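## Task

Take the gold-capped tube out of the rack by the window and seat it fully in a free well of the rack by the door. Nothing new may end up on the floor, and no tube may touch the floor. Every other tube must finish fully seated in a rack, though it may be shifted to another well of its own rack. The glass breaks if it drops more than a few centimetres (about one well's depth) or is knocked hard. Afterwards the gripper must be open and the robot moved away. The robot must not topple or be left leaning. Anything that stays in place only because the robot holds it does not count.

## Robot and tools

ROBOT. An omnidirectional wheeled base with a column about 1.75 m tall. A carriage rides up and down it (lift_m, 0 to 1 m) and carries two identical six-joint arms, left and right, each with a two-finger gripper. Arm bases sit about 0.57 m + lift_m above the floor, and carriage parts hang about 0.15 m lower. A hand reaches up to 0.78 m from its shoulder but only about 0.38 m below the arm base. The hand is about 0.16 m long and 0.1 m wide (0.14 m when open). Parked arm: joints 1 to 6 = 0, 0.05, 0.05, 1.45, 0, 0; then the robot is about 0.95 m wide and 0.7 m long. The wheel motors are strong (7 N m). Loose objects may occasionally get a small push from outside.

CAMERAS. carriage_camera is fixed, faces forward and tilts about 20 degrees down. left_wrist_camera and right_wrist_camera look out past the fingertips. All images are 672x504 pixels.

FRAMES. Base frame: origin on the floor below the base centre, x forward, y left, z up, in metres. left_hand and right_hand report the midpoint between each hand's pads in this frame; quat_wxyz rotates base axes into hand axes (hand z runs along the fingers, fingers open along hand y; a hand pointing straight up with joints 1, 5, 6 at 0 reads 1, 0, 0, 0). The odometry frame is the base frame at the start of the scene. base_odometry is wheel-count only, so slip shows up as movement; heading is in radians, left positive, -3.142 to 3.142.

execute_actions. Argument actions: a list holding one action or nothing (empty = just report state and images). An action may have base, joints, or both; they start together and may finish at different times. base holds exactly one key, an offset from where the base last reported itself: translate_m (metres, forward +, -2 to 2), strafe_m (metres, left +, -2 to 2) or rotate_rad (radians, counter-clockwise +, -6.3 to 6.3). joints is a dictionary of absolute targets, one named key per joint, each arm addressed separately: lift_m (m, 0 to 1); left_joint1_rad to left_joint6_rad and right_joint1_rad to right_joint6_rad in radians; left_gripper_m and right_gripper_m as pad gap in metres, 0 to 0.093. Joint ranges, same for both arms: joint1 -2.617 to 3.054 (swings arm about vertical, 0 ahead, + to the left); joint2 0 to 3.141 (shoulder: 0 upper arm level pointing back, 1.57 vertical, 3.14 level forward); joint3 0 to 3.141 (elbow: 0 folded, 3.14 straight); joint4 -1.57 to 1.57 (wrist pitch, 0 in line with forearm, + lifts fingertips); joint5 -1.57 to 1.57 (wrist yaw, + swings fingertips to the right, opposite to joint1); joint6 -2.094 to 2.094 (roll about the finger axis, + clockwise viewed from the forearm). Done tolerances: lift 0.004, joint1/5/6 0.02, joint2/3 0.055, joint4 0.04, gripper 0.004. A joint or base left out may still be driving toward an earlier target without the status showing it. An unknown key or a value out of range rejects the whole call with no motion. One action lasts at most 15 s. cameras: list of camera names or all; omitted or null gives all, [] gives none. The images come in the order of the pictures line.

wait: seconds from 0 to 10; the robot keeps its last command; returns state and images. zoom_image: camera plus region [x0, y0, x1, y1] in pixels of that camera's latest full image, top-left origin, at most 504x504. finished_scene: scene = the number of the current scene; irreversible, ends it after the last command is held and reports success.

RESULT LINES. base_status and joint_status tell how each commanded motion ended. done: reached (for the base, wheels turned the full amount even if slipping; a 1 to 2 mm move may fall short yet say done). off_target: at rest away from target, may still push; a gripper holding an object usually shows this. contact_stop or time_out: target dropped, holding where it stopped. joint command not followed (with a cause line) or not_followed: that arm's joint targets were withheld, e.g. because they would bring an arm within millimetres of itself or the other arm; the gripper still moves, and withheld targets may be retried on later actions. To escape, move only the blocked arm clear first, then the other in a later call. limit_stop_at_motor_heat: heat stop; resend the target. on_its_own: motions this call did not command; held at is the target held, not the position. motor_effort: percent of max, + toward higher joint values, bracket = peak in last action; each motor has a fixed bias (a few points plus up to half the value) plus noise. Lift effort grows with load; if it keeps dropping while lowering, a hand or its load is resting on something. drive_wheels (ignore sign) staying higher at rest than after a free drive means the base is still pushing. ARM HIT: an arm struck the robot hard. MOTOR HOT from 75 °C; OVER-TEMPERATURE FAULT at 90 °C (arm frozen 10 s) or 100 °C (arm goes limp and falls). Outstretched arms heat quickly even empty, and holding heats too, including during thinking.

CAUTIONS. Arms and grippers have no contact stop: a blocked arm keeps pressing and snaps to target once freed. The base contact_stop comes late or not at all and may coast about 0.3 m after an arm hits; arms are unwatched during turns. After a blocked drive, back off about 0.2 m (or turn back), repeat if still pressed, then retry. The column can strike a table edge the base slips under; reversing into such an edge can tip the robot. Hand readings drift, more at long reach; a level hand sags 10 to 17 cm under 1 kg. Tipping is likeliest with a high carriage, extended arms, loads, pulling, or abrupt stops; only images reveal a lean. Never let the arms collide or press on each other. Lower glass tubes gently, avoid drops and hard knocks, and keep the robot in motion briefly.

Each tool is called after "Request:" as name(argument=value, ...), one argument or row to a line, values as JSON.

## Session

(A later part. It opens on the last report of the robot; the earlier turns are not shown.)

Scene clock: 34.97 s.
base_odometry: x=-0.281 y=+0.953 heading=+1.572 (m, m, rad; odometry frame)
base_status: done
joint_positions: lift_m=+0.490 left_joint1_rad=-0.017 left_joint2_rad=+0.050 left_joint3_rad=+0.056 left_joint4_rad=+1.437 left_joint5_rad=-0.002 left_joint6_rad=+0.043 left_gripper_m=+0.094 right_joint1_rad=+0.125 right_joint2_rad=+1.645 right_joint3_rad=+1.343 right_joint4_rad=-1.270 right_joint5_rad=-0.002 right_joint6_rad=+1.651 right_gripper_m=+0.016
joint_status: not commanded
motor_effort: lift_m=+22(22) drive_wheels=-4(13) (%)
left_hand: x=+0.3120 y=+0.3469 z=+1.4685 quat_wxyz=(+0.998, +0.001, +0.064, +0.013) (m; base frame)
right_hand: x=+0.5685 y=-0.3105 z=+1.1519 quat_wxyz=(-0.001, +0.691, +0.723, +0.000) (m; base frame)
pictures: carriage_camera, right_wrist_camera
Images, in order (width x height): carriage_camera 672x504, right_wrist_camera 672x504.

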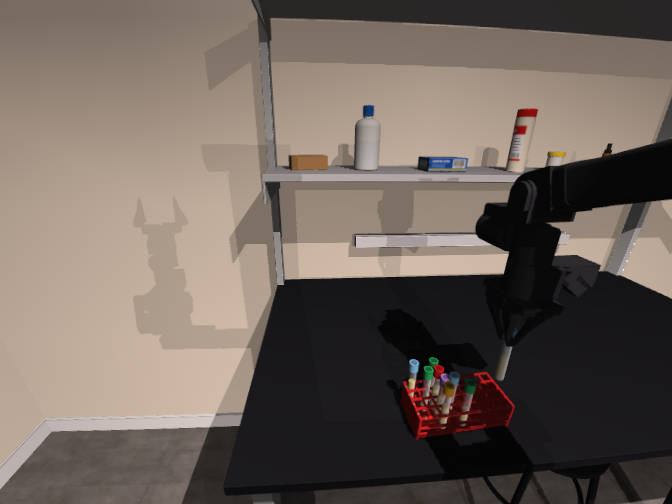

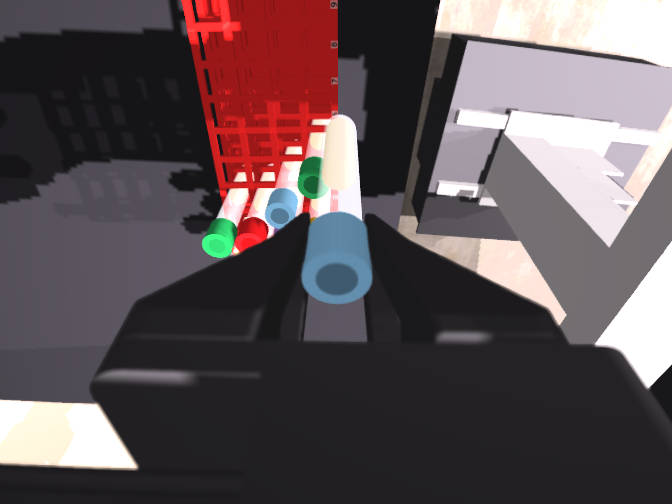

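Request:
execute_actions(
  actions=[
    {"base":{"translate_m":0.01},"joints":{"lift_m":0.435}},
  ],
  cameras=["carriage_camera","right_wrist_camera"],
)

Request:
zoom_image(
  camera="carriage_camera",
  region=[400,280,600,430],
)

Request:
zoom_image(
  camera="right_wrist_camera",
  region=[240,20,440,220],
)

Scene clock: 36.03 s.
base_odometry: x=-0.280 y=+0.962 heading=+1.571 (m, m, rad; odometry frame)
base_status: done
joint_positions: lift_m=+0.435 left_joint1_rad=-0.017 left_joint2_rad=+0.050 left_joint3_rad=+0.056 left_joint4_rad=+1.438 left_joint5_rad=-0.002 left_joint6_rad=+0.043 left_gripper_m=+0.094 right_joint1_rad=+0.125 right_joint2_rad=+1.647 right_joint3_rad=+1.343 right_joint4_rad=-1.269 right_joint5_rad=-0.002 right_joint6_rad=+1.651 right_gripper_m=+0.016
joint_status: all done
motor_effort: lift_m=+21(22) drive_wheels=+7(7) (%)
left_hand: x=+0.3118 y=+0.3469 z=+1.4137 quat_wxyz=(+0.998, +0.001, +0.064, +0.013) (m; base frame)
right_hand: x=+0.5687 y=-0.3105 z=+1.0965 quat_wxyz=(-0.001, +0.691, +0.723, +0.000) (m; base frame)
pictures: carriage_camera, right_wrist_camera
Images, in order (width x height): carriage_camera 672x504, right_wrist_camera 672x504.

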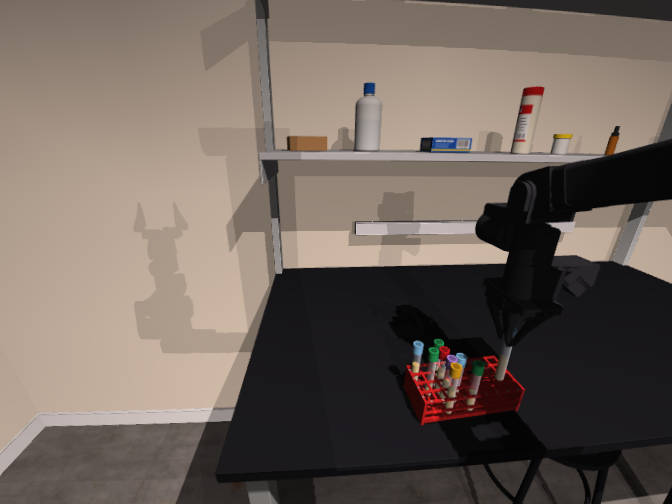

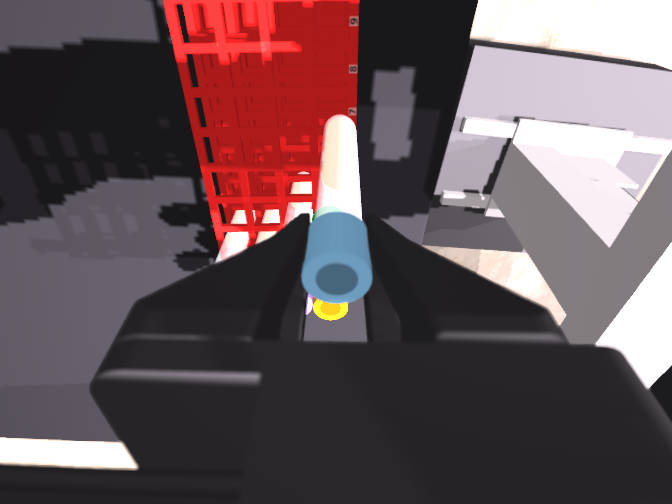

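Region (400, 280, 600, 430) of carriage_camera's 672x504 image, scaled by 2.520, with more detail than that image has; it fills the top 378 rows of this view, and the rest is white.

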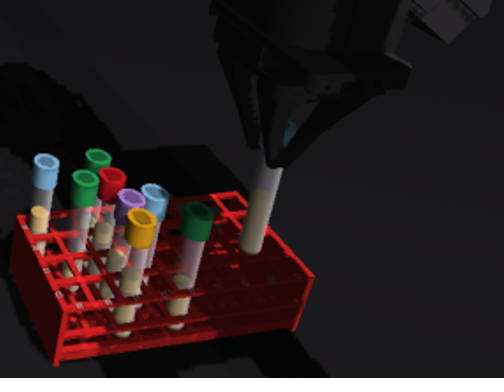

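Region (240, 20, 440, 220) of right_wrist_camera's 672x504 image, scaled by 2.520, with more detail than that image has.

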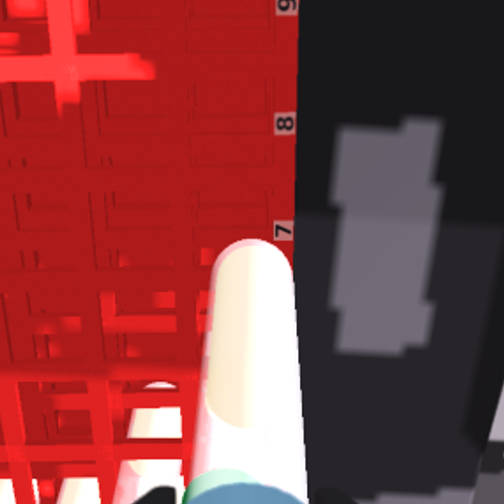

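Request:
execute_actions(
  actions=[
    {"joints":{"lift_m":0.415}},
  ],
  cameras=["carriage_camera","right_wrist_camera"],
)

Request:
zoom_image(
  camera="carriage_camera",
  region=[440,300,560,390],
)

Request:
zoom_image(
  camera="right_wrist_camera",
  region=[240,20,440,220],
)

Scene clock: 37.00 s.
base_odometry: x=-0.280 y=+0.962 heading=+1.571 (m, m, rad; odometry frame)
base_status: not commanded
joint_positions: lift_m=+0.415 left_joint1_rad=-0.017 left_joint2_rad=+0.050 left_joint3_rad=+0.056 left_joint4_rad=+1.438 left_joint5_rad=-0.002 left_joint6_rad=+0.043 left_gripper_m=+0.094 right_joint1_rad=+0.125 right_joint2_rad=+1.648 right_joint3_rad=+1.343 right_joint4_rad=-1.268 right_joint5_rad=-0.002 right_joint6_rad=+1.651 right_gripper_m=+0.016
joint_status: all done
motor_effort: lift_m=+21(22) drive_wheels=+7(7) (%)
left_hand: x=+0.3118 y=+0.3469 z=+1.3937 quat_wxyz=(+0.998, +0.001, +0.064, +0.013) (m; base frame)
right_hand: x=+0.5688 y=-0.3105 z=+1.0764 quat_wxyz=(-0.001, +0.691, +0.723, +0.000) (m; base frame)
pictures: carriage_camera, right_wrist_camera
Images, in order (width x height): carriage_camera 672x504, right_wrist_camera 672x504.

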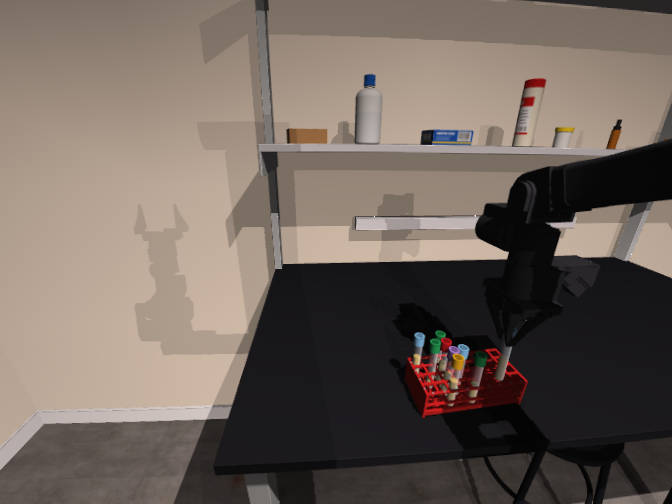

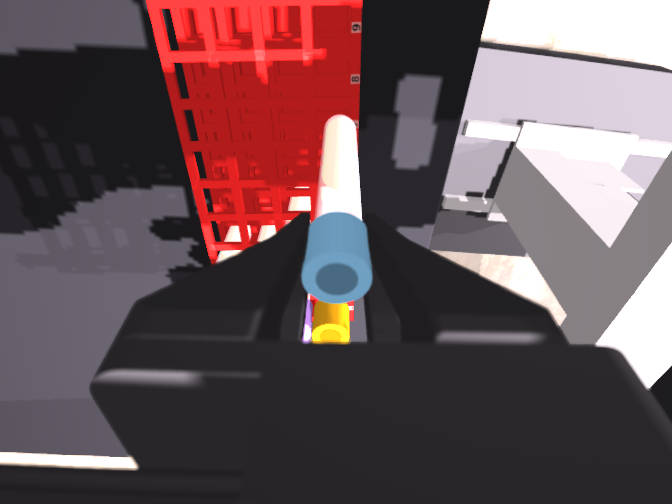

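Region (440, 300, 560, 390) of carriage_camera's 672x504 image, scaled by 4.200, with more detail than that image has; it fills the top 378 rows of this view, and the rest is white.

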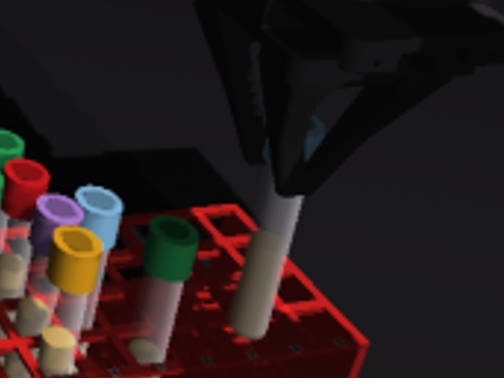

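Region (240, 20, 440, 220) of right_wrist_camera's 672x504 image, scaled by 2.520, with more detail than that image has.

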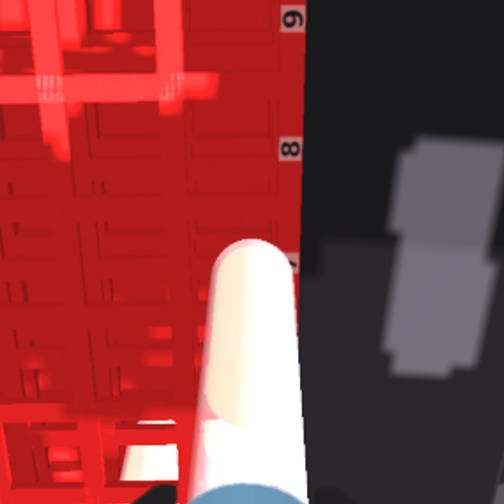

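Request:
execute_actions(
  actions=[
    {"joints":{"lift_m":0.398}},
  ],
  cameras=["carriage_camera","right_wrist_camera"],
)

Request:
zoom_image(
  camera="carriage_camera",
  region=[440,300,560,390],
)

Scene clock: 37.77 s.
base_odometry: x=-0.280 y=+0.962 heading=+1.571 (m, m, rad; odometry frame)
base_status: not commanded
joint_positions: lift_m=+0.398 left_joint1_rad=-0.017 left_joint2_rad=+0.050 left_joint3_rad=+0.056 left_joint4_rad=+1.438 left_joint5_rad=-0.002 left_joint6_rad=+0.043 left_gripper_m=+0.094 right_joint1_rad=+0.125 right_joint2_rad=+1.648 right_joint3_rad=+1.343 right_joint4_rad=-1.262 right_joint5_rad=-0.002 right_joint6_rad=+1.651 right_gripper_m=+0.016
joint_status: all done
motor_effort: lift_m=+22(22) drive_wheels=+6(7) (%)
left_hand: x=+0.3118 y=+0.3469 z=+1.3767 quat_wxyz=(+0.998, +0.001, +0.064, +0.013) (m; base frame)
right_hand: x=+0.5702 y=-0.3103 z=+1.0593 quat_wxyz=(+0.000, +0.691, +0.723, +0.002) (m; base frame)
pictures: carriage_camera, right_wrist_camera
Images, in order (width x height): carriage_camera 672x504, right_wrist_camera 672x504.

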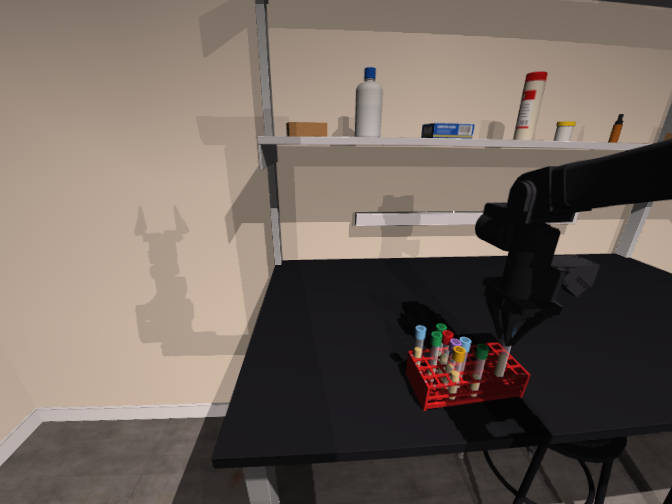

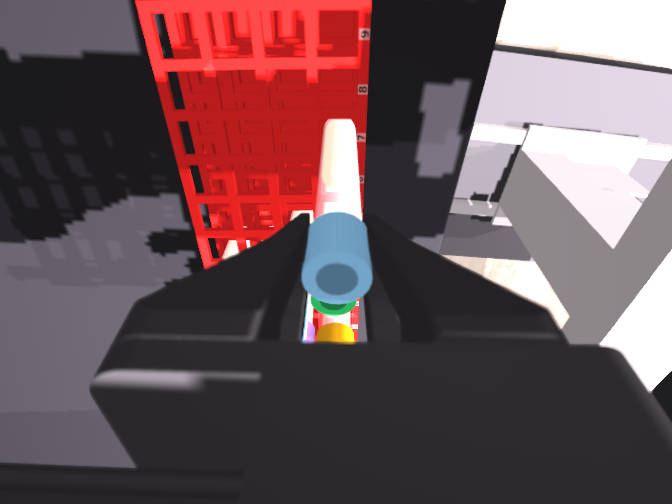

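Region (440, 300, 560, 390) of carriage_camera's 672x504 image, scaled by 4.200, with more detail than that image has; it fills the top 378 rows of this view, and the rest is white.

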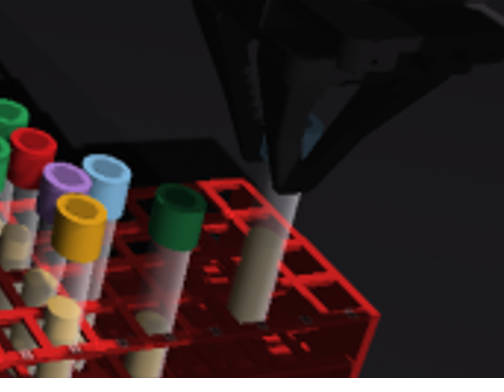

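Request:
execute_actions(
  actions=[
    {"joints":{"lift_m":0.367}},
  ],
  cameras=["carriage_camera","right_wrist_camera"],
)

Request:
zoom_image(
  camera="carriage_camera",
  region=[440,300,560,390],
)

Scene clock: 38.53 s.
base_odometry: x=-0.280 y=+0.962 heading=+1.571 (m, m, rad; odometry frame)
base_status: not commanded
joint_positions: lift_m=+0.367 left_joint1_rad=-0.017 left_joint2_rad=+0.050 left_joint3_rad=+0.056 left_joint4_rad=+1.438 left_joint5_rad=-0.002 left_joint6_rad=+0.043 left_gripper_m=+0.094 right_joint1_rad=+0.125 right_joint2_rad=+1.647 right_joint3_rad=+1.343 right_joint4_rad=-1.263 right_joint5_rad=-0.002 right_joint6_rad=+1.651 right_gripper_m=+0.016
joint_status: all done
motor_effort: lift_m=+21(22) drive_wheels=+6(6) (%)
left_hand: x=+0.3118 y=+0.3469 z=+1.3458 quat_wxyz=(+0.998, +0.001, +0.064, +0.013) (m; base frame)
right_hand: x=+0.5700 y=-0.3103 z=+1.0285 quat_wxyz=(+0.000, +0.691, +0.723, +0.002) (m; base frame)
pictures: carriage_camera, right_wrist_camera
Images, in order (width x height): carriage_camera 672x504, right_wrist_camera 672x504.

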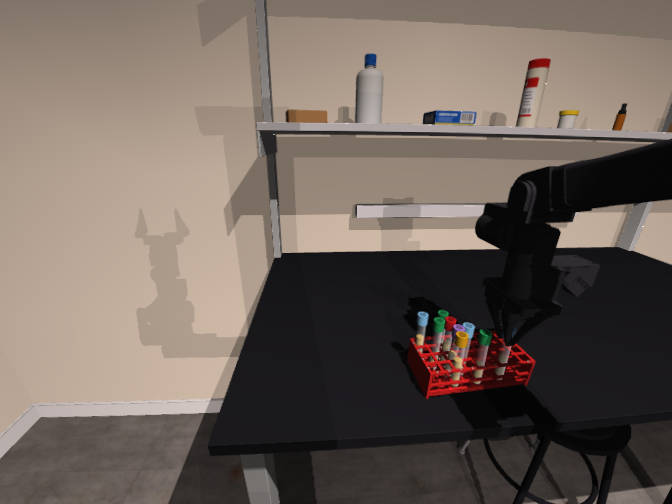

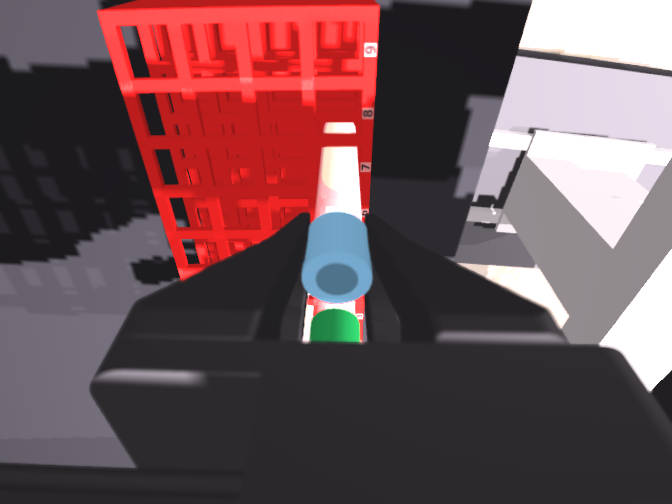

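Region (440, 300, 560, 390) of carriage_camera's 672x504 image, scaled by 4.200, with more detail than that image has; it fills the top 378 rows of this view, and the rest is white.

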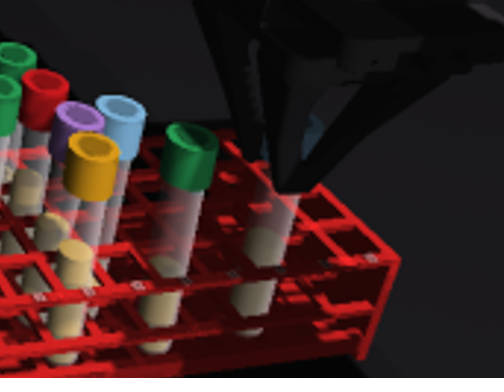

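Request:
execute_actions(
  actions=[
    {"joints":{"right_gripper_m":0.03}},
  ],
  cameras=[],
)

Request:
execute_actions(
  actions=[
    {"joints":{"lift_m":0.43}},
  ],
  cameras=[],
)

Request:
execute_actions(
  actions=[
    {"base":{"strafe_m":0.084},"joints":{"right_joint6_rad":0.05}},
  ],
  cameras=[],
)

Request:
execute_actions(
  actions=[
    {"base":{"translate_m":-0.007}},
  ],
  cameras=["carriage_camera","right_wrist_camera"],
)

Scene clock: 39.43 s.
base_odometry: x=-0.280 y=+0.962 heading=+1.571 (m, m, rad; odometry frame)
base_status: not commanded
joint_positions: lift_m=+0.367 left_joint1_rad=-0.017 left_joint2_rad=+0.050 left_joint3_rad=+0.056 left_joint4_rad=+1.438 left_joint5_rad=-0.002 left_joint6_rad=+0.043 left_gripper_m=+0.094 right_joint1_rad=+0.125 right_joint2_rad=+1.647 right_joint3_rad=+1.343 right_joint4_rad=-1.263 right_joint5_rad=-0.002 right_joint6_rad=+1.651 right_gripper_m=+0.030
joint_status: all done
motor_effort: lift_m=+21(21) drive_wheels=+6(6) (%)
left_hand: x=+0.3118 y=+0.3469 z=+1.3458 quat_wxyz=(+0.998, +0.001, +0.064, +0.013) (m; base frame)
right_hand: x=+0.5700 y=-0.3103 z=+1.0285 quat_wxyz=(+0.000, +0.691, +0.723, +0.002) (m; base frame)
pictures: none
No camera images: the call's "cameras" was empty. Leave "cameras" out to get every camera's image.

Scene clock: 40.23 s.
base_odometry: x=-0.280 y=+0.962 heading=+1.571 (m, m, rad; odometry frame)
base_status: not commanded
joint_positions: lift_m=+0.430 left_joint1_rad=-0.017 left_joint2_rad=+0.050 left_joint3_rad=+0.056 left_joint4_rad=+1.438 left_joint5_rad=-0.002 left_joint6_rad=+0.043 left_gripper_m=+0.094 right_joint1_rad=+0.125 right_joint2_rad=+1.646 right_joint3_rad=+1.343 right_joint4_rad=-1.266 right_joint5_rad=-0.002 right_joint6_rad=+1.651 right_gripper_m=+0.030
joint_status: all done
motor_effort: lift_m=+23(28) drive_wheels=+6(6) (%)
left_hand: x=+0.3119 y=+0.3469 z=+1.4086 quat_wxyz=(+0.998, +0.001, +0.064, +0.013) (m; base frame)
right_hand: x=+0.5693 y=-0.3104 z=+1.0915 quat_wxyz=(+0.000, +0.691, +0.723, +0.001) (m; base frame)
pictures: none
No camera images: the call's "cameras" was empty. Leave "cameras" out to get every camera's image.

Scene clock: 41.97 s.
base_odometry: x=-0.364 y=+0.963 heading=+1.571 (m, m, rad; odometry frame)
base_status: done
joint_positions: lift_m=+0.430 left_joint1_rad=-0.017 left_joint2_rad=+0.050 left_joint3_rad=+0.056 left_joint4_rad=+1.438 left_joint5_rad=-0.002 left_joint6_rad=+0.043 left_gripper_m=+0.094 right_joint1_rad=+0.125 right_joint2_rad=+1.646 right_joint3_rad=+1.343 right_joint4_rad=-1.267 right_joint5_rad=-0.002 right_joint6_rad=+0.059 right_gripper_m=+0.030
joint_status: all done
motor_effort: lift_m=+23(23) drive_wheels=+4(18) (%)
left_hand: x=+0.3119 y=+0.3469 z=+1.4086 quat_wxyz=(+0.998, +0.001, +0.064, +0.013) (m; base frame)
right_hand: x=+0.5690 y=-0.3105 z=+1.0915 quat_wxyz=(+0.000, -0.033, +0.999, +0.001) (m; base frame)
pictures: none
No camera images: the call's "cameras" was empty. Leave "cameras" out to get every camera's image.

Scene clock: 43.03 s.
base_odometry: x=-0.364 y=+0.956 heading=+1.570 (m, m, rad; odometry frame)
base_status: done
joint_positions: lift_m=+0.430 left_joint1_rad=-0.017 left_joint2_rad=+0.050 left_joint3_rad=+0.056 left_joint4_rad=+1.439 left_joint5_rad=-0.002 left_joint6_rad=+0.043 left_gripper_m=+0.094 right_joint1_rad=+0.125 right_joint2_rad=+1.646 right_joint3_rad=+1.343 right_joint4_rad=-1.269 right_joint5_rad=-0.002 right_joint6_rad=+0.059 right_gripper_m=+0.030
joint_status: not commanded
motor_effort: lift_m=+23(23) drive_wheels=+2(8) (%)
left_hand: x=+0.3115 y=+0.3469 z=+1.4086 quat_wxyz=(+0.998, +0.001, +0.063, +0.013) (m; base frame)
right_hand: x=+0.5687 y=-0.3105 z=+1.0915 quat_wxyz=(-0.001, -0.033, +0.999, +0.001) (m; base frame)
pictures: carriage_camera, right_wrist_camera
Images, in order (width x height): carriage_camera 672x504, right_wrist_camera 672x504.

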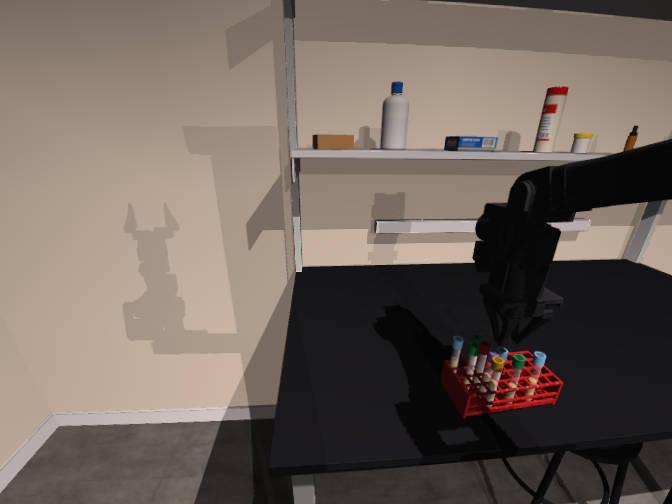

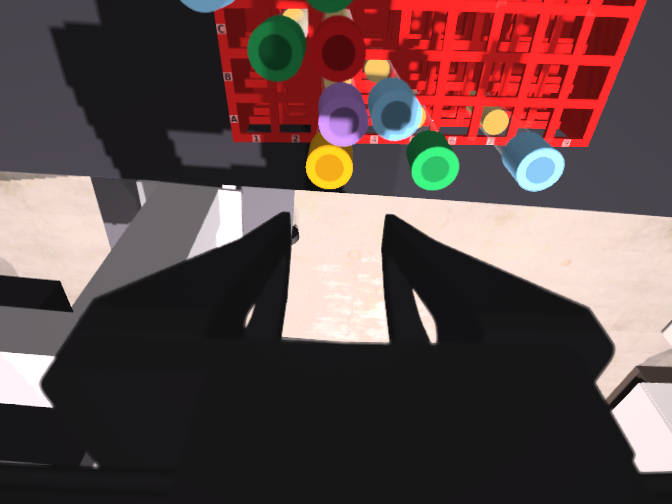

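Request:
execute_actions(
  actions=[
    {"joints":{"right_joint1_rad":0.137,"lift_m":0.39}},
  ],
  cameras=["right_wrist_camera"],
)

Scene clock: 43.97 s.
base_odometry: x=-0.364 y=+0.956 heading=+1.570 (m, m, rad; odometry frame)
base_status: not commanded
joint_positions: lift_m=+0.390 left_joint1_rad=-0.017 left_joint2_rad=+0.050 left_joint3_rad=+0.056 left_joint4_rad=+1.439 left_joint5_rad=-0.002 left_joint6_rad=+0.043 left_gripper_m=+0.094 right_joint1_rad=+0.129 right_joint2_rad=+1.648 right_joint3_rad=+1.343 right_joint4_rad=-1.269 right_joint5_rad=-0.002 right_joint6_rad=+0.059 right_gripper_m=+0.030
joint_status: all done
motor_effort: lift_m=+22(22) drive_wheels=+1(2) (%)
left_hand: x=+0.3115 y=+0.3469 z=+1.3687 quat_wxyz=(+0.998, +0.001, +0.063, +0.013) (m; base frame)
right_hand: x=+0.5685 y=-0.3093 z=+1.0514 quat_wxyz=(-0.001, -0.035, +0.999, +0.001) (m; base frame)
pictures: right_wrist_camera
Images, in order (width x height): right_wrist_camera 672x504.

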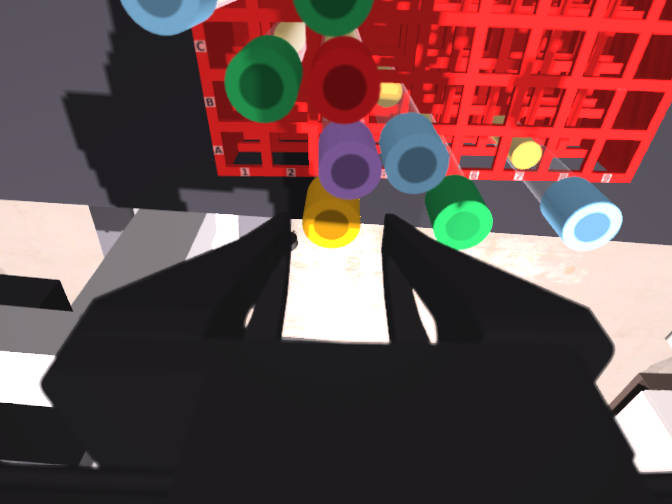

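Request:
execute_actions(
  actions=[
    {"base":{"translate_m":0.005},"joints":{"right_joint1_rad":0.15}},
  ],
  cameras=[],
)

Request:
execute_actions(
  actions=[
    {"joints":{"lift_m":0.368}},
  ],
  cameras=["right_wrist_camera"],
)

Request:
execute_actions(
  actions=[
    {"joints":{"right_gripper_m":0.008}},
  ],
  cameras=[],
)

Request:
execute_actions(
  actions=[
    {"joints":{"lift_m":0.52}},
  ],
  cameras=["carriage_camera","right_wrist_camera"],
)

Scene clock: 44.90 s.
base_odometry: x=-0.364 y=+0.961 heading=+1.571 (m, m, rad; odometry frame)
base_status: done
joint_positions: lift_m=+0.390 left_joint1_rad=-0.017 left_joint2_rad=+0.050 left_joint3_rad=+0.056 left_joint4_rad=+1.439 left_joint5_rad=-0.002 left_joint6_rad=+0.043 left_gripper_m=+0.094 right_joint1_rad=+0.143 right_joint2_rad=+1.648 right_joint3_rad=+1.343 right_joint4_rad=-1.269 right_joint5_rad=-0.002 right_joint6_rad=+0.059 right_gripper_m=+0.030
joint_status: all done
motor_effort: lift_m=+22(22) drive_wheels=-3(5) (%)
left_hand: x=+0.3116 y=+0.3469 z=+1.3687 quat_wxyz=(+0.998, +0.001, +0.063, +0.013) (m; base frame)
right_hand: x=+0.5679 y=-0.3052 z=+1.0514 quat_wxyz=(-0.001, -0.042, +0.999, +0.001) (m; base frame)
pictures: none
No camera images: the call's "cameras" was empty. Leave "cameras" out to get every camera's image.

Scene clock: 45.50 s.
base_odometry: x=-0.364 y=+0.961 heading=+1.571 (m, m, rad; odometry frame)
base_status: not commanded
joint_positions: lift_m=+0.368 left_joint1_rad=-0.017 left_joint2_rad=+0.050 left_joint3_rad=+0.056 left_joint4_rad=+1.439 left_joint5_rad=-0.002 left_joint6_rad=+0.043 left_gripper_m=+0.094 right_joint1_rad=+0.143 right_joint2_rad=+1.648 right_joint3_rad=+1.343 right_joint4_rad=-1.270 right_joint5_rad=-0.003 right_joint6_rad=+0.059 right_gripper_m=+0.030
joint_status: all done
motor_effort: lift_m=+22(22) drive_wheels=-3(3) (%)
left_hand: x=+0.3117 y=+0.3469 z=+1.3467 quat_wxyz=(+0.998, +0.001, +0.063, +0.013) (m; base frame)
right_hand: x=+0.5675 y=-0.3051 z=+1.0294 quat_wxyz=(-0.002, -0.042, +0.999, +0.001) (m; base frame)
pictures: right_wrist_camera
Images, in order (width x height): right_wrist_camera 672x504.

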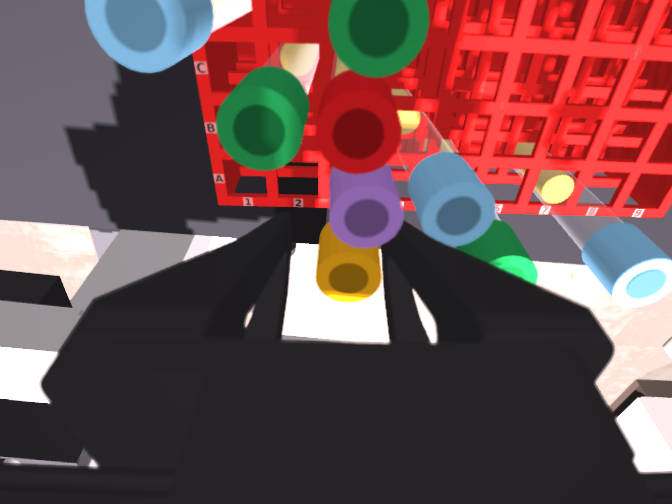

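Scene clock: 46.00 s.
base_odometry: x=-0.364 y=+0.961 heading=+1.571 (m, m, rad; odometry frame)
base_status: not commanded
joint_positions: lift_m=+0.368 left_joint1_rad=-0.017 left_joint2_rad=+0.050 left_joint3_rad=+0.056 left_joint4_rad=+1.439 left_joint5_rad=-0.002 left_joint6_rad=+0.043 left_gripper_m=+0.094 right_joint1_rad=+0.143 right_joint2_rad=+1.648 right_joint3_rad=+1.343 right_joint4_rad=-1.270 right_joint5_rad=+0.000 right_joint6_rad=+0.059 right_gripper_m=+0.017
joint_status: right_gripper_m off_target (ended at +0.017, target +0.008)
motor_effort: lift_m=+21(22) drive_wheels=-3(3) (%)
left_hand: x=+0.3117 y=+0.3469 z=+1.3467 quat_wxyz=(+0.998, +0.001, +0.063, +0.013) (m; base frame)
right_hand: x=+0.5676 y=-0.3055 z=+1.0294 quat_wxyz=(-0.002, -0.042, +0.999, +0.000) (m; base frame)
pictures: none
No camera images: the call's "cameras" was empty. Leave "cameras" out to get every camera's image.

Scene clock: 47.13 s.
base_odometry: x=-0.364 y=+0.961 heading=+1.571 (m, m, rad; odometry frame)
base_status: not commanded
joint_positions: lift_m=+0.520 left_joint1_rad=-0.017 left_joint2_rad=+0.050 left_joint3_rad=+0.056 left_joint4_rad=+1.439 left_joint5_rad=-0.002 left_joint6_rad=+0.043 left_gripper_m=+0.094 right_joint1_rad=+0.143 right_joint2_rad=+1.647 right_joint3_rad=+1.343 right_joint4_rad=-1.268 right_joint5_rad=-0.001 right_joint6_rad=+0.059 right_gripper_m=+0.017
joint_status: all done
motor_effort: lift_m=+22(28) drive_wheels=-3(3) (%)
left_hand: x=+0.3117 y=+0.3469 z=+1.4986 quat_wxyz=(+0.998, +0.001, +0.063, +0.013) (m; base frame)
right_hand: x=+0.5680 y=-0.3053 z=+1.1814 quat_wxyz=(-0.001, -0.042, +0.999, +0.000) (m; base frame)
pictures: carriage_camera, right_wrist_camera
Images, in order (width x height): carriage_camera 672x504, right_wrist_camera 672x504.

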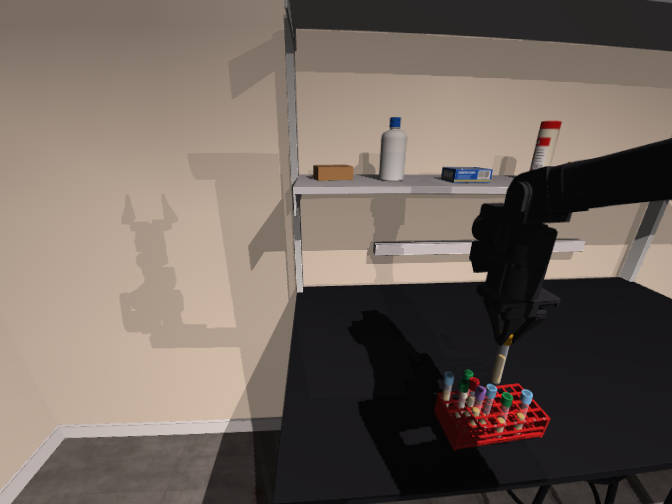

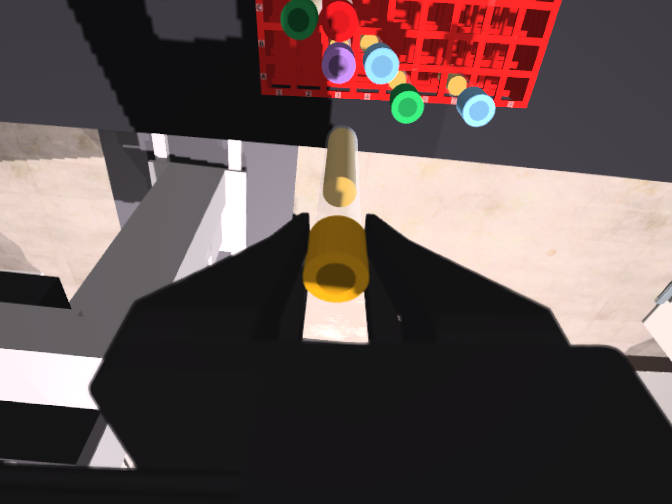

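Request:
execute_actions(
  actions=[
    {"base":{"translate_m":-0.8}},
  ],
  cameras=[],
)

Request:
execute_actions(
  actions=[
    {"base":{"rotate_rad":3.14}},
  ],
  cameras=[],
)

Request:
execute_actions(
  actions=[
    {"base":{"strafe_m":0.66}},
  ],
  cameras=[],
)

Request:
execute_actions(
  actions=[
    {"base":{"translate_m":1.1}},
  ],
  cameras=["carriage_camera","right_wrist_camera"],
)

Scene clock: 51.37 s.
base_odometry: x=-0.365 y=+0.161 heading=+1.571 (m, m, rad; odometry frame)
base_status: done
joint_positions: lift_m=+0.520 left_joint1_rad=-0.017 left_joint2_rad=+0.050 left_joint3_rad=+0.056 left_joint4_rad=+1.438 left_joint5_rad=-0.002 left_joint6_rad=+0.043 left_gripper_m=+0.094 right_joint1_rad=+0.143 right_joint2_rad=+1.647 right_joint3_rad=+1.343 right_joint4_rad=-1.268 right_joint5_rad=-0.001 right_joint6_rad=+0.059 right_gripper_m=+0.017
joint_status: not commanded
motor_effort: lift_m=+23(23) drive_wheels=-2(15) (%)
left_hand: x=+0.3118 y=+0.3469 z=+1.4986 quat_wxyz=(+0.998, +0.001, +0.064, +0.013) (m; base frame)
right_hand: x=+0.5681 y=-0.3053 z=+1.1814 quat_wxyz=(-0.001, -0.042, +0.999, +0.000) (m; base frame)
pictures: none
No camera images: the call's "cameras" was empty. Leave "cameras" out to get every camera's image.

Scene clock: 55.63 s.
base_odometry: x=-0.365 y=+0.161 heading=-1.573 (m, m, rad; odometry frame)
base_status: done
joint_positions: lift_m=+0.520 left_joint1_rad=-0.017 left_joint2_rad=+0.050 left_joint3_rad=+0.056 left_joint4_rad=+1.433 left_joint5_rad=-0.002 left_joint6_rad=+0.043 left_gripper_m=+0.094 right_joint1_rad=+0.144 right_joint2_rad=+1.647 right_joint3_rad=+1.343 right_joint4_rad=-1.258 right_joint5_rad=+0.000 right_joint6_rad=+0.059 right_gripper_m=+0.017
joint_status: not commanded
motor_effort: lift_m=+22(22) drive_wheels=+11(23) (%)
left_hand: x=+0.3130 y=+0.3469 z=+1.4984 quat_wxyz=(+0.998, +0.001, +0.066, +0.013) (m; base frame)
right_hand: x=+0.5706 y=-0.3051 z=+1.1814 quat_wxyz=(+0.004, -0.042, +0.999, +0.000) (m; base frame)
pictures: none
No camera images: the call's "cameras" was empty. Leave "cameras" out to get every camera's image.

Scene clock: 59.27 s.
base_odometry: x=+0.295 y=+0.161 heading=-1.571 (m, m, rad; odometry frame)
base_status: done
joint_positions: lift_m=+0.520 left_joint1_rad=-0.017 left_joint2_rad=+0.050 left_joint3_rad=+0.056 left_joint4_rad=+1.434 left_joint5_rad=-0.002 left_joint6_rad=+0.043 left_gripper_m=+0.094 right_joint1_rad=+0.147 right_joint2_rad=+1.647 right_joint3_rad=+1.343 right_joint4_rad=-1.263 right_joint5_rad=+0.000 right_joint6_rad=+0.059 right_gripper_m=+0.017
joint_status: not commanded
motor_effort: lift_m=+22(23) drive_wheels=-12(28) (%)
left_hand: x=+0.3128 y=+0.3469 z=+1.4985 quat_wxyz=(+0.998, +0.001, +0.066, +0.013) (m; base frame)
right_hand: x=+0.5693 y=-0.3043 z=+1.1814 quat_wxyz=(+0.002, -0.044, +0.999, +0.000) (m; base frame)
pictures: none
No camera images: the call's "cameras" was empty. Leave "cameras" out to get every camera's image.

Scene clock: 63.77 s.
base_odometry: x=+0.296 y=-0.939 heading=-1.570 (m, m, rad; odometry frame)
base_status: done
joint_positions: lift_m=+0.520 left_joint1_rad=-0.017 left_joint2_rad=+0.050 left_joint3_rad=+0.056 left_joint4_rad=+1.438 left_joint5_rad=-0.002 left_joint6_rad=+0.043 left_gripper_m=+0.094 right_joint1_rad=+0.148 right_joint2_rad=+1.647 right_joint3_rad=+1.343 right_joint4_rad=-1.266 right_joint5_rad=+0.000 right_joint6_rad=+0.059 right_gripper_m=+0.017
joint_status: not commanded
motor_effort: lift_m=+23(23) drive_wheels=-10(21) (%)
left_hand: x=+0.3119 y=+0.3469 z=+1.4986 quat_wxyz=(+0.998, +0.001, +0.064, +0.013) (m; base frame)
right_hand: x=+0.5683 y=-0.3040 z=+1.1814 quat_wxyz=(+0.000, -0.045, +0.999, +0.000) (m; base frame)
pictures: carriage_camera, right_wrist_camera
Images, in order (width x height): carriage_camera 672x504, right_wrist_camera 672x504.

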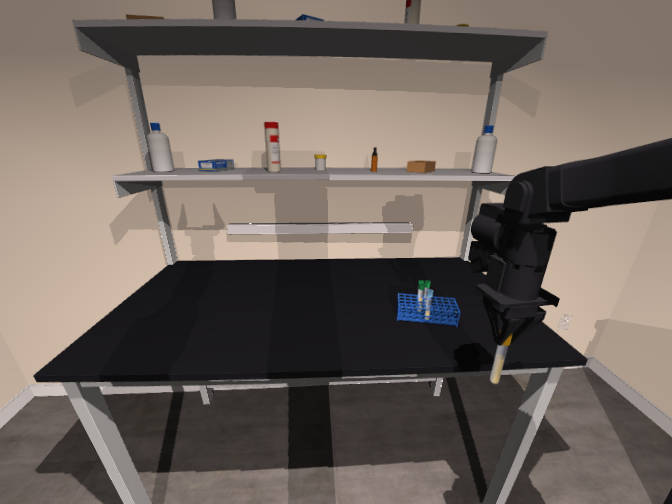

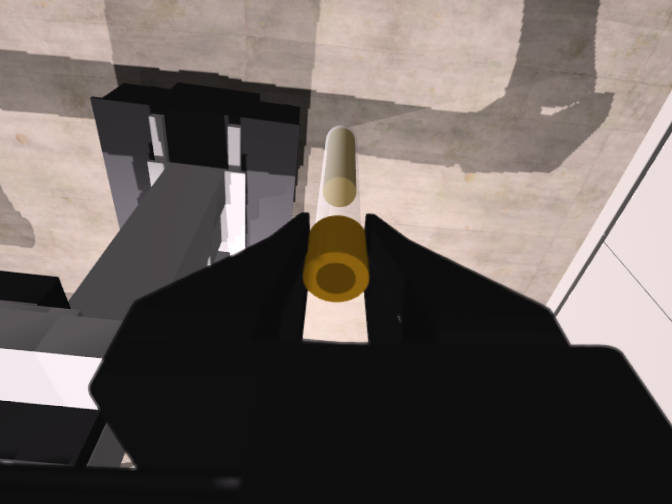

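Request:
execute_actions(
  actions=[
    {"base":{"translate_m":0.37}},
  ],
  cameras=["carriage_camera","right_wrist_camera"],
)

Scene clock: 66.87 s.
base_odometry: x=+0.298 y=-1.309 heading=-1.569 (m, m, rad; odometry frame)
base_status: done
joint_positions: lift_m=+0.520 left_joint1_rad=-0.017 left_joint2_rad=+0.050 left_joint3_rad=+0.056 left_joint4_rad=+1.438 left_joint5_rad=-0.002 left_joint6_rad=+0.043 left_gripper_m=+0.094 right_joint1_rad=+0.148 right_joint2_rad=+1.647 right_joint3_rad=+1.343 right_joint4_rad=-1.267 right_joint5_rad=+0.000 right_joint6_rad=+0.059 right_gripper_m=+0.017
joint_status: not commanded
motor_effort: lift_m=+23(22) drive_wheels=-9(18) (%)
left_hand: x=+0.3118 y=+0.3469 z=+1.4986 quat_wxyz=(+0.998, +0.001, +0.064, +0.013) (m; base frame)
right_hand: x=+0.5682 y=-0.3040 z=+1.1814 quat_wxyz=(+0.000, -0.045, +0.999, +0.000) (m; base frame)
pictures: carriage_camera, right_wrist_camera
Images, in order (width x height): carriage_camera 672x504, right_wrist_camera 672x504.

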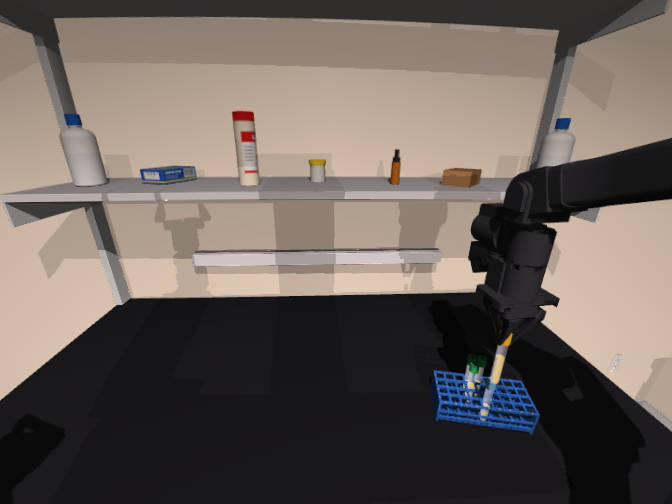

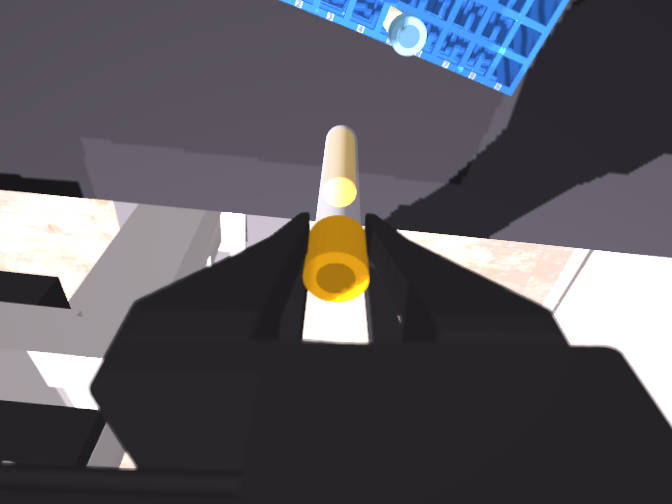

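Request:
execute_actions(
  actions=[
    {"base":{"strafe_m":-0.09}},
  ],
  cameras=[],
)

Request:
execute_actions(
  actions=[
    {"base":{"translate_m":0.045},"joints":{"lift_m":0.46}},
  ],
  cameras=["carriage_camera","right_wrist_camera"],
)

Request:
zoom_image(
  camera="right_wrist_camera",
  region=[200,0,480,220],
)

Request:
zoom_image(
  camera="carriage_camera",
  region=[400,310,560,430],
)

Scene clock: 68.80 s.
base_odometry: x=+0.208 y=-1.310 heading=-1.569 (m, m, rad; odometry frame)
base_status: done
joint_positions: lift_m=+0.520 left_joint1_rad=-0.017 left_joint2_rad=+0.050 left_joint3_rad=+0.056 left_joint4_rad=+1.438 left_joint5_rad=-0.002 left_joint6_rad=+0.043 left_gripper_m=+0.094 right_joint1_rad=+0.149 right_joint2_rad=+1.647 right_joint3_rad=+1.343 right_joint4_rad=-1.267 right_joint5_rad=+0.000 right_joint6_rad=+0.059 right_gripper_m=+0.017
joint_status: not commanded
motor_effort: lift_m=+23(22) drive_wheels=+3(16) (%)
left_hand: x=+0.3118 y=+0.3469 z=+1.4986 quat_wxyz=(+0.998, +0.001, +0.064, +0.013) (m; base frame)
right_hand: x=+0.5682 y=-0.3037 z=+1.1814 quat_wxyz=(+0.000, -0.045, +0.999, +0.000) (m; base frame)
pictures: none
No camera images: the call's "cameras" was empty. Leave "cameras" out to get every camera's image.

Scene clock: 70.00 s.
base_odometry: x=+0.207 y=-1.355 heading=-1.570 (m, m, rad; odometry frame)
base_status: done
joint_positions: lift_m=+0.460 left_joint1_rad=-0.017 left_joint2_rad=+0.050 left_joint3_rad=+0.056 left_joint4_rad=+1.438 left_joint5_rad=-0.002 left_joint6_rad=+0.043 left_gripper_m=+0.094 right_joint1_rad=+0.149 right_joint2_rad=+1.645 right_joint3_rad=+1.343 right_joint4_rad=-1.267 right_joint5_rad=+0.000 right_joint6_rad=+0.059 right_gripper_m=+0.017
joint_status: all done
motor_effort: lift_m=+21(21) drive_wheels=-9(17) (%)
left_hand: x=+0.3119 y=+0.3469 z=+1.4388 quat_wxyz=(+0.998, +0.001, +0.064, +0.013) (m; base frame)
right_hand: x=+0.5682 y=-0.3037 z=+1.1222 quat_wxyz=(+0.001, -0.045, +0.999, +0.000) (m; base frame)
pictures: carriage_camera, right_wrist_camera
Images, in order (width x height): carriage_camera 672x504, right_wrist_camera 672x504.

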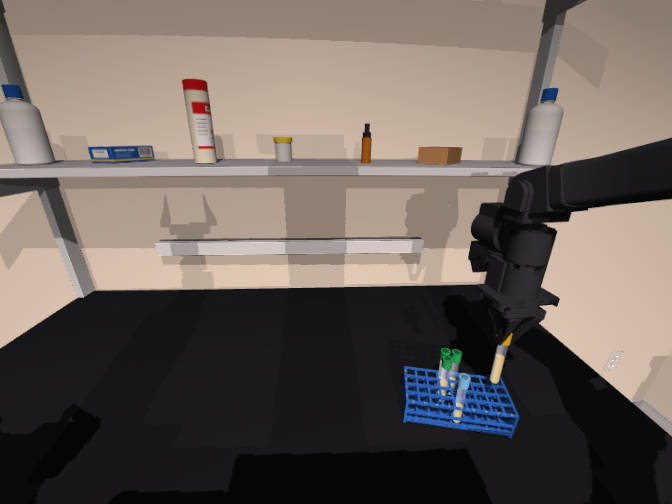

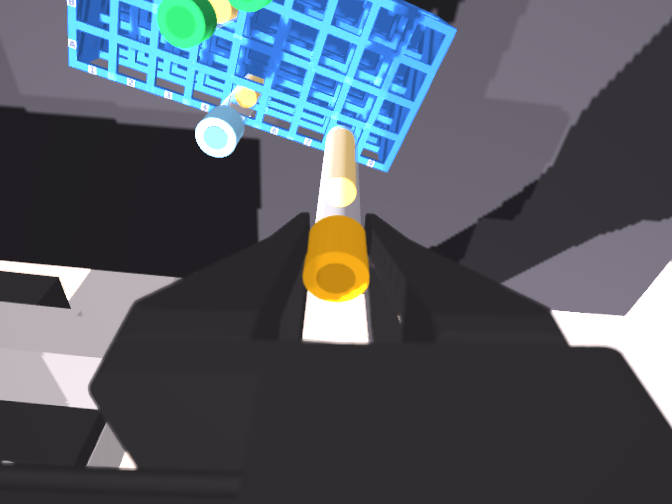

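Region (200, 0, 480, 220) of right_wrist_camera's 672x504 image, scaled by 1.800, with more detail than that image has; it fills the top 396 rows of this view, and the rest is white.

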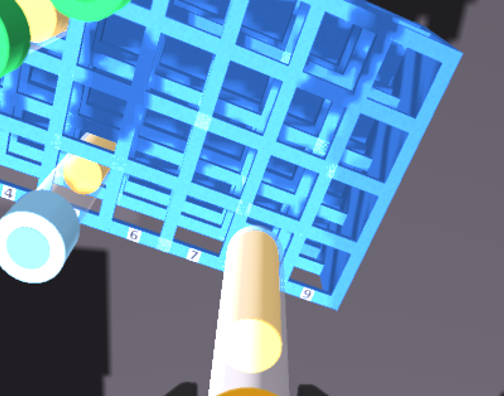

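Region (400, 310, 560, 430) of carriage_camera's 672x504 image, scaled by 3.150, with more detail than that image has; it fills the top 378 rows of this view, and the rest is white.

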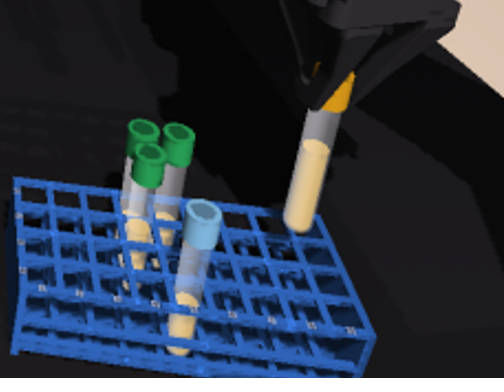

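Request:
execute_actions(
  actions=[
    {"base":{"strafe_m":-0.01},"joints":{"lift_m":0.435}},
  ],
  cameras=["carriage_camera","right_wrist_camera"],
)

Request:
zoom_image(
  camera="right_wrist_camera",
  region=[200,0,480,220],
)

Request:
zoom_image(
  camera="carriage_camera",
  region=[440,330,540,405],
)

Scene clock: 71.43 s.
base_odometry: x=+0.198 y=-1.355 heading=-1.569 (m, m, rad; odometry frame)
base_status: done
joint_positions: lift_m=+0.435 left_joint1_rad=-0.017 left_joint2_rad=+0.050 left_joint3_rad=+0.056 left_joint4_rad=+1.437 left_joint5_rad=-0.002 left_joint6_rad=+0.043 left_gripper_m=+0.094 right_joint1_rad=+0.149 right_joint2_rad=+1.647 right_joint3_rad=+1.343 right_joint4_rad=-1.267 right_joint5_rad=+0.000 right_joint6_rad=+0.059 right_gripper_m=+0.017
joint_status: all done
motor_effort: lift_m=+21(22) drive_wheels=+7(11) (%)
left_hand: x=+0.3120 y=+0.3470 z=+1.4137 quat_wxyz=(+0.998, +0.001, +0.064, +0.013) (m; base frame)
right_hand: x=+0.5682 y=-0.3037 z=+1.0966 quat_wxyz=(+0.000, -0.045, +0.999, +0.000) (m; base frame)
pictures: carriage_camera, right_wrist_camera
Images, in order (width x height): carriage_camera 672x504, right_wrist_camera 672x504.

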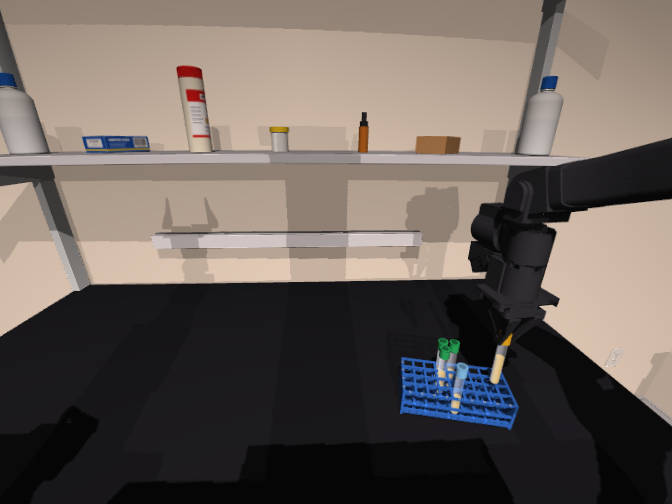

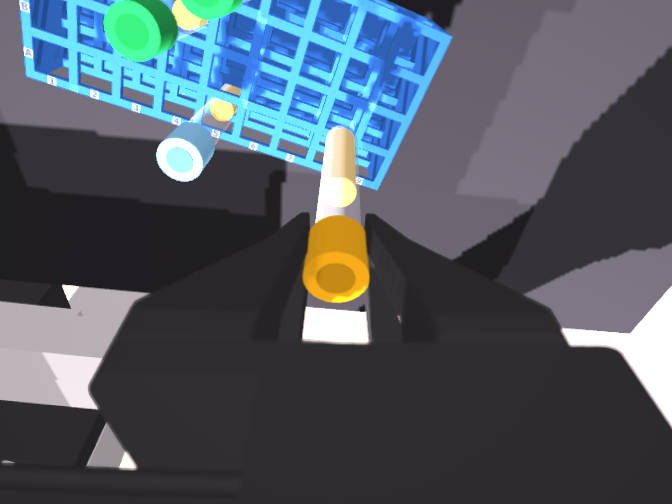

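Region (200, 0, 480, 220) of right_wrist_camera's 672x504 image, scaled by 1.800, with more detail than that image has; it fills the top 396 rows of this view, and the rest is white.

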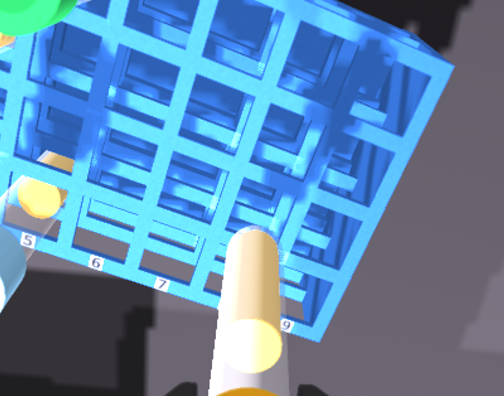

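Region (440, 330, 540, 405) of carriage_camera's 672x504 image, scaled by 5.040, with more detail than that image has; it fills the top 378 rows of this view, and the rest is white.

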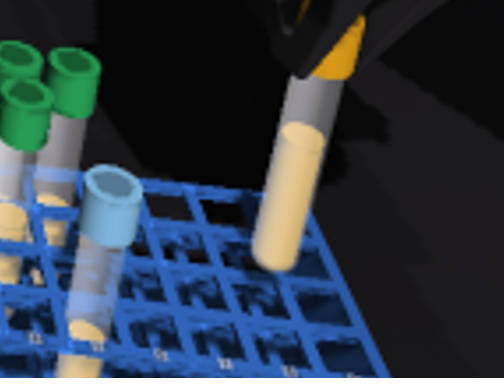

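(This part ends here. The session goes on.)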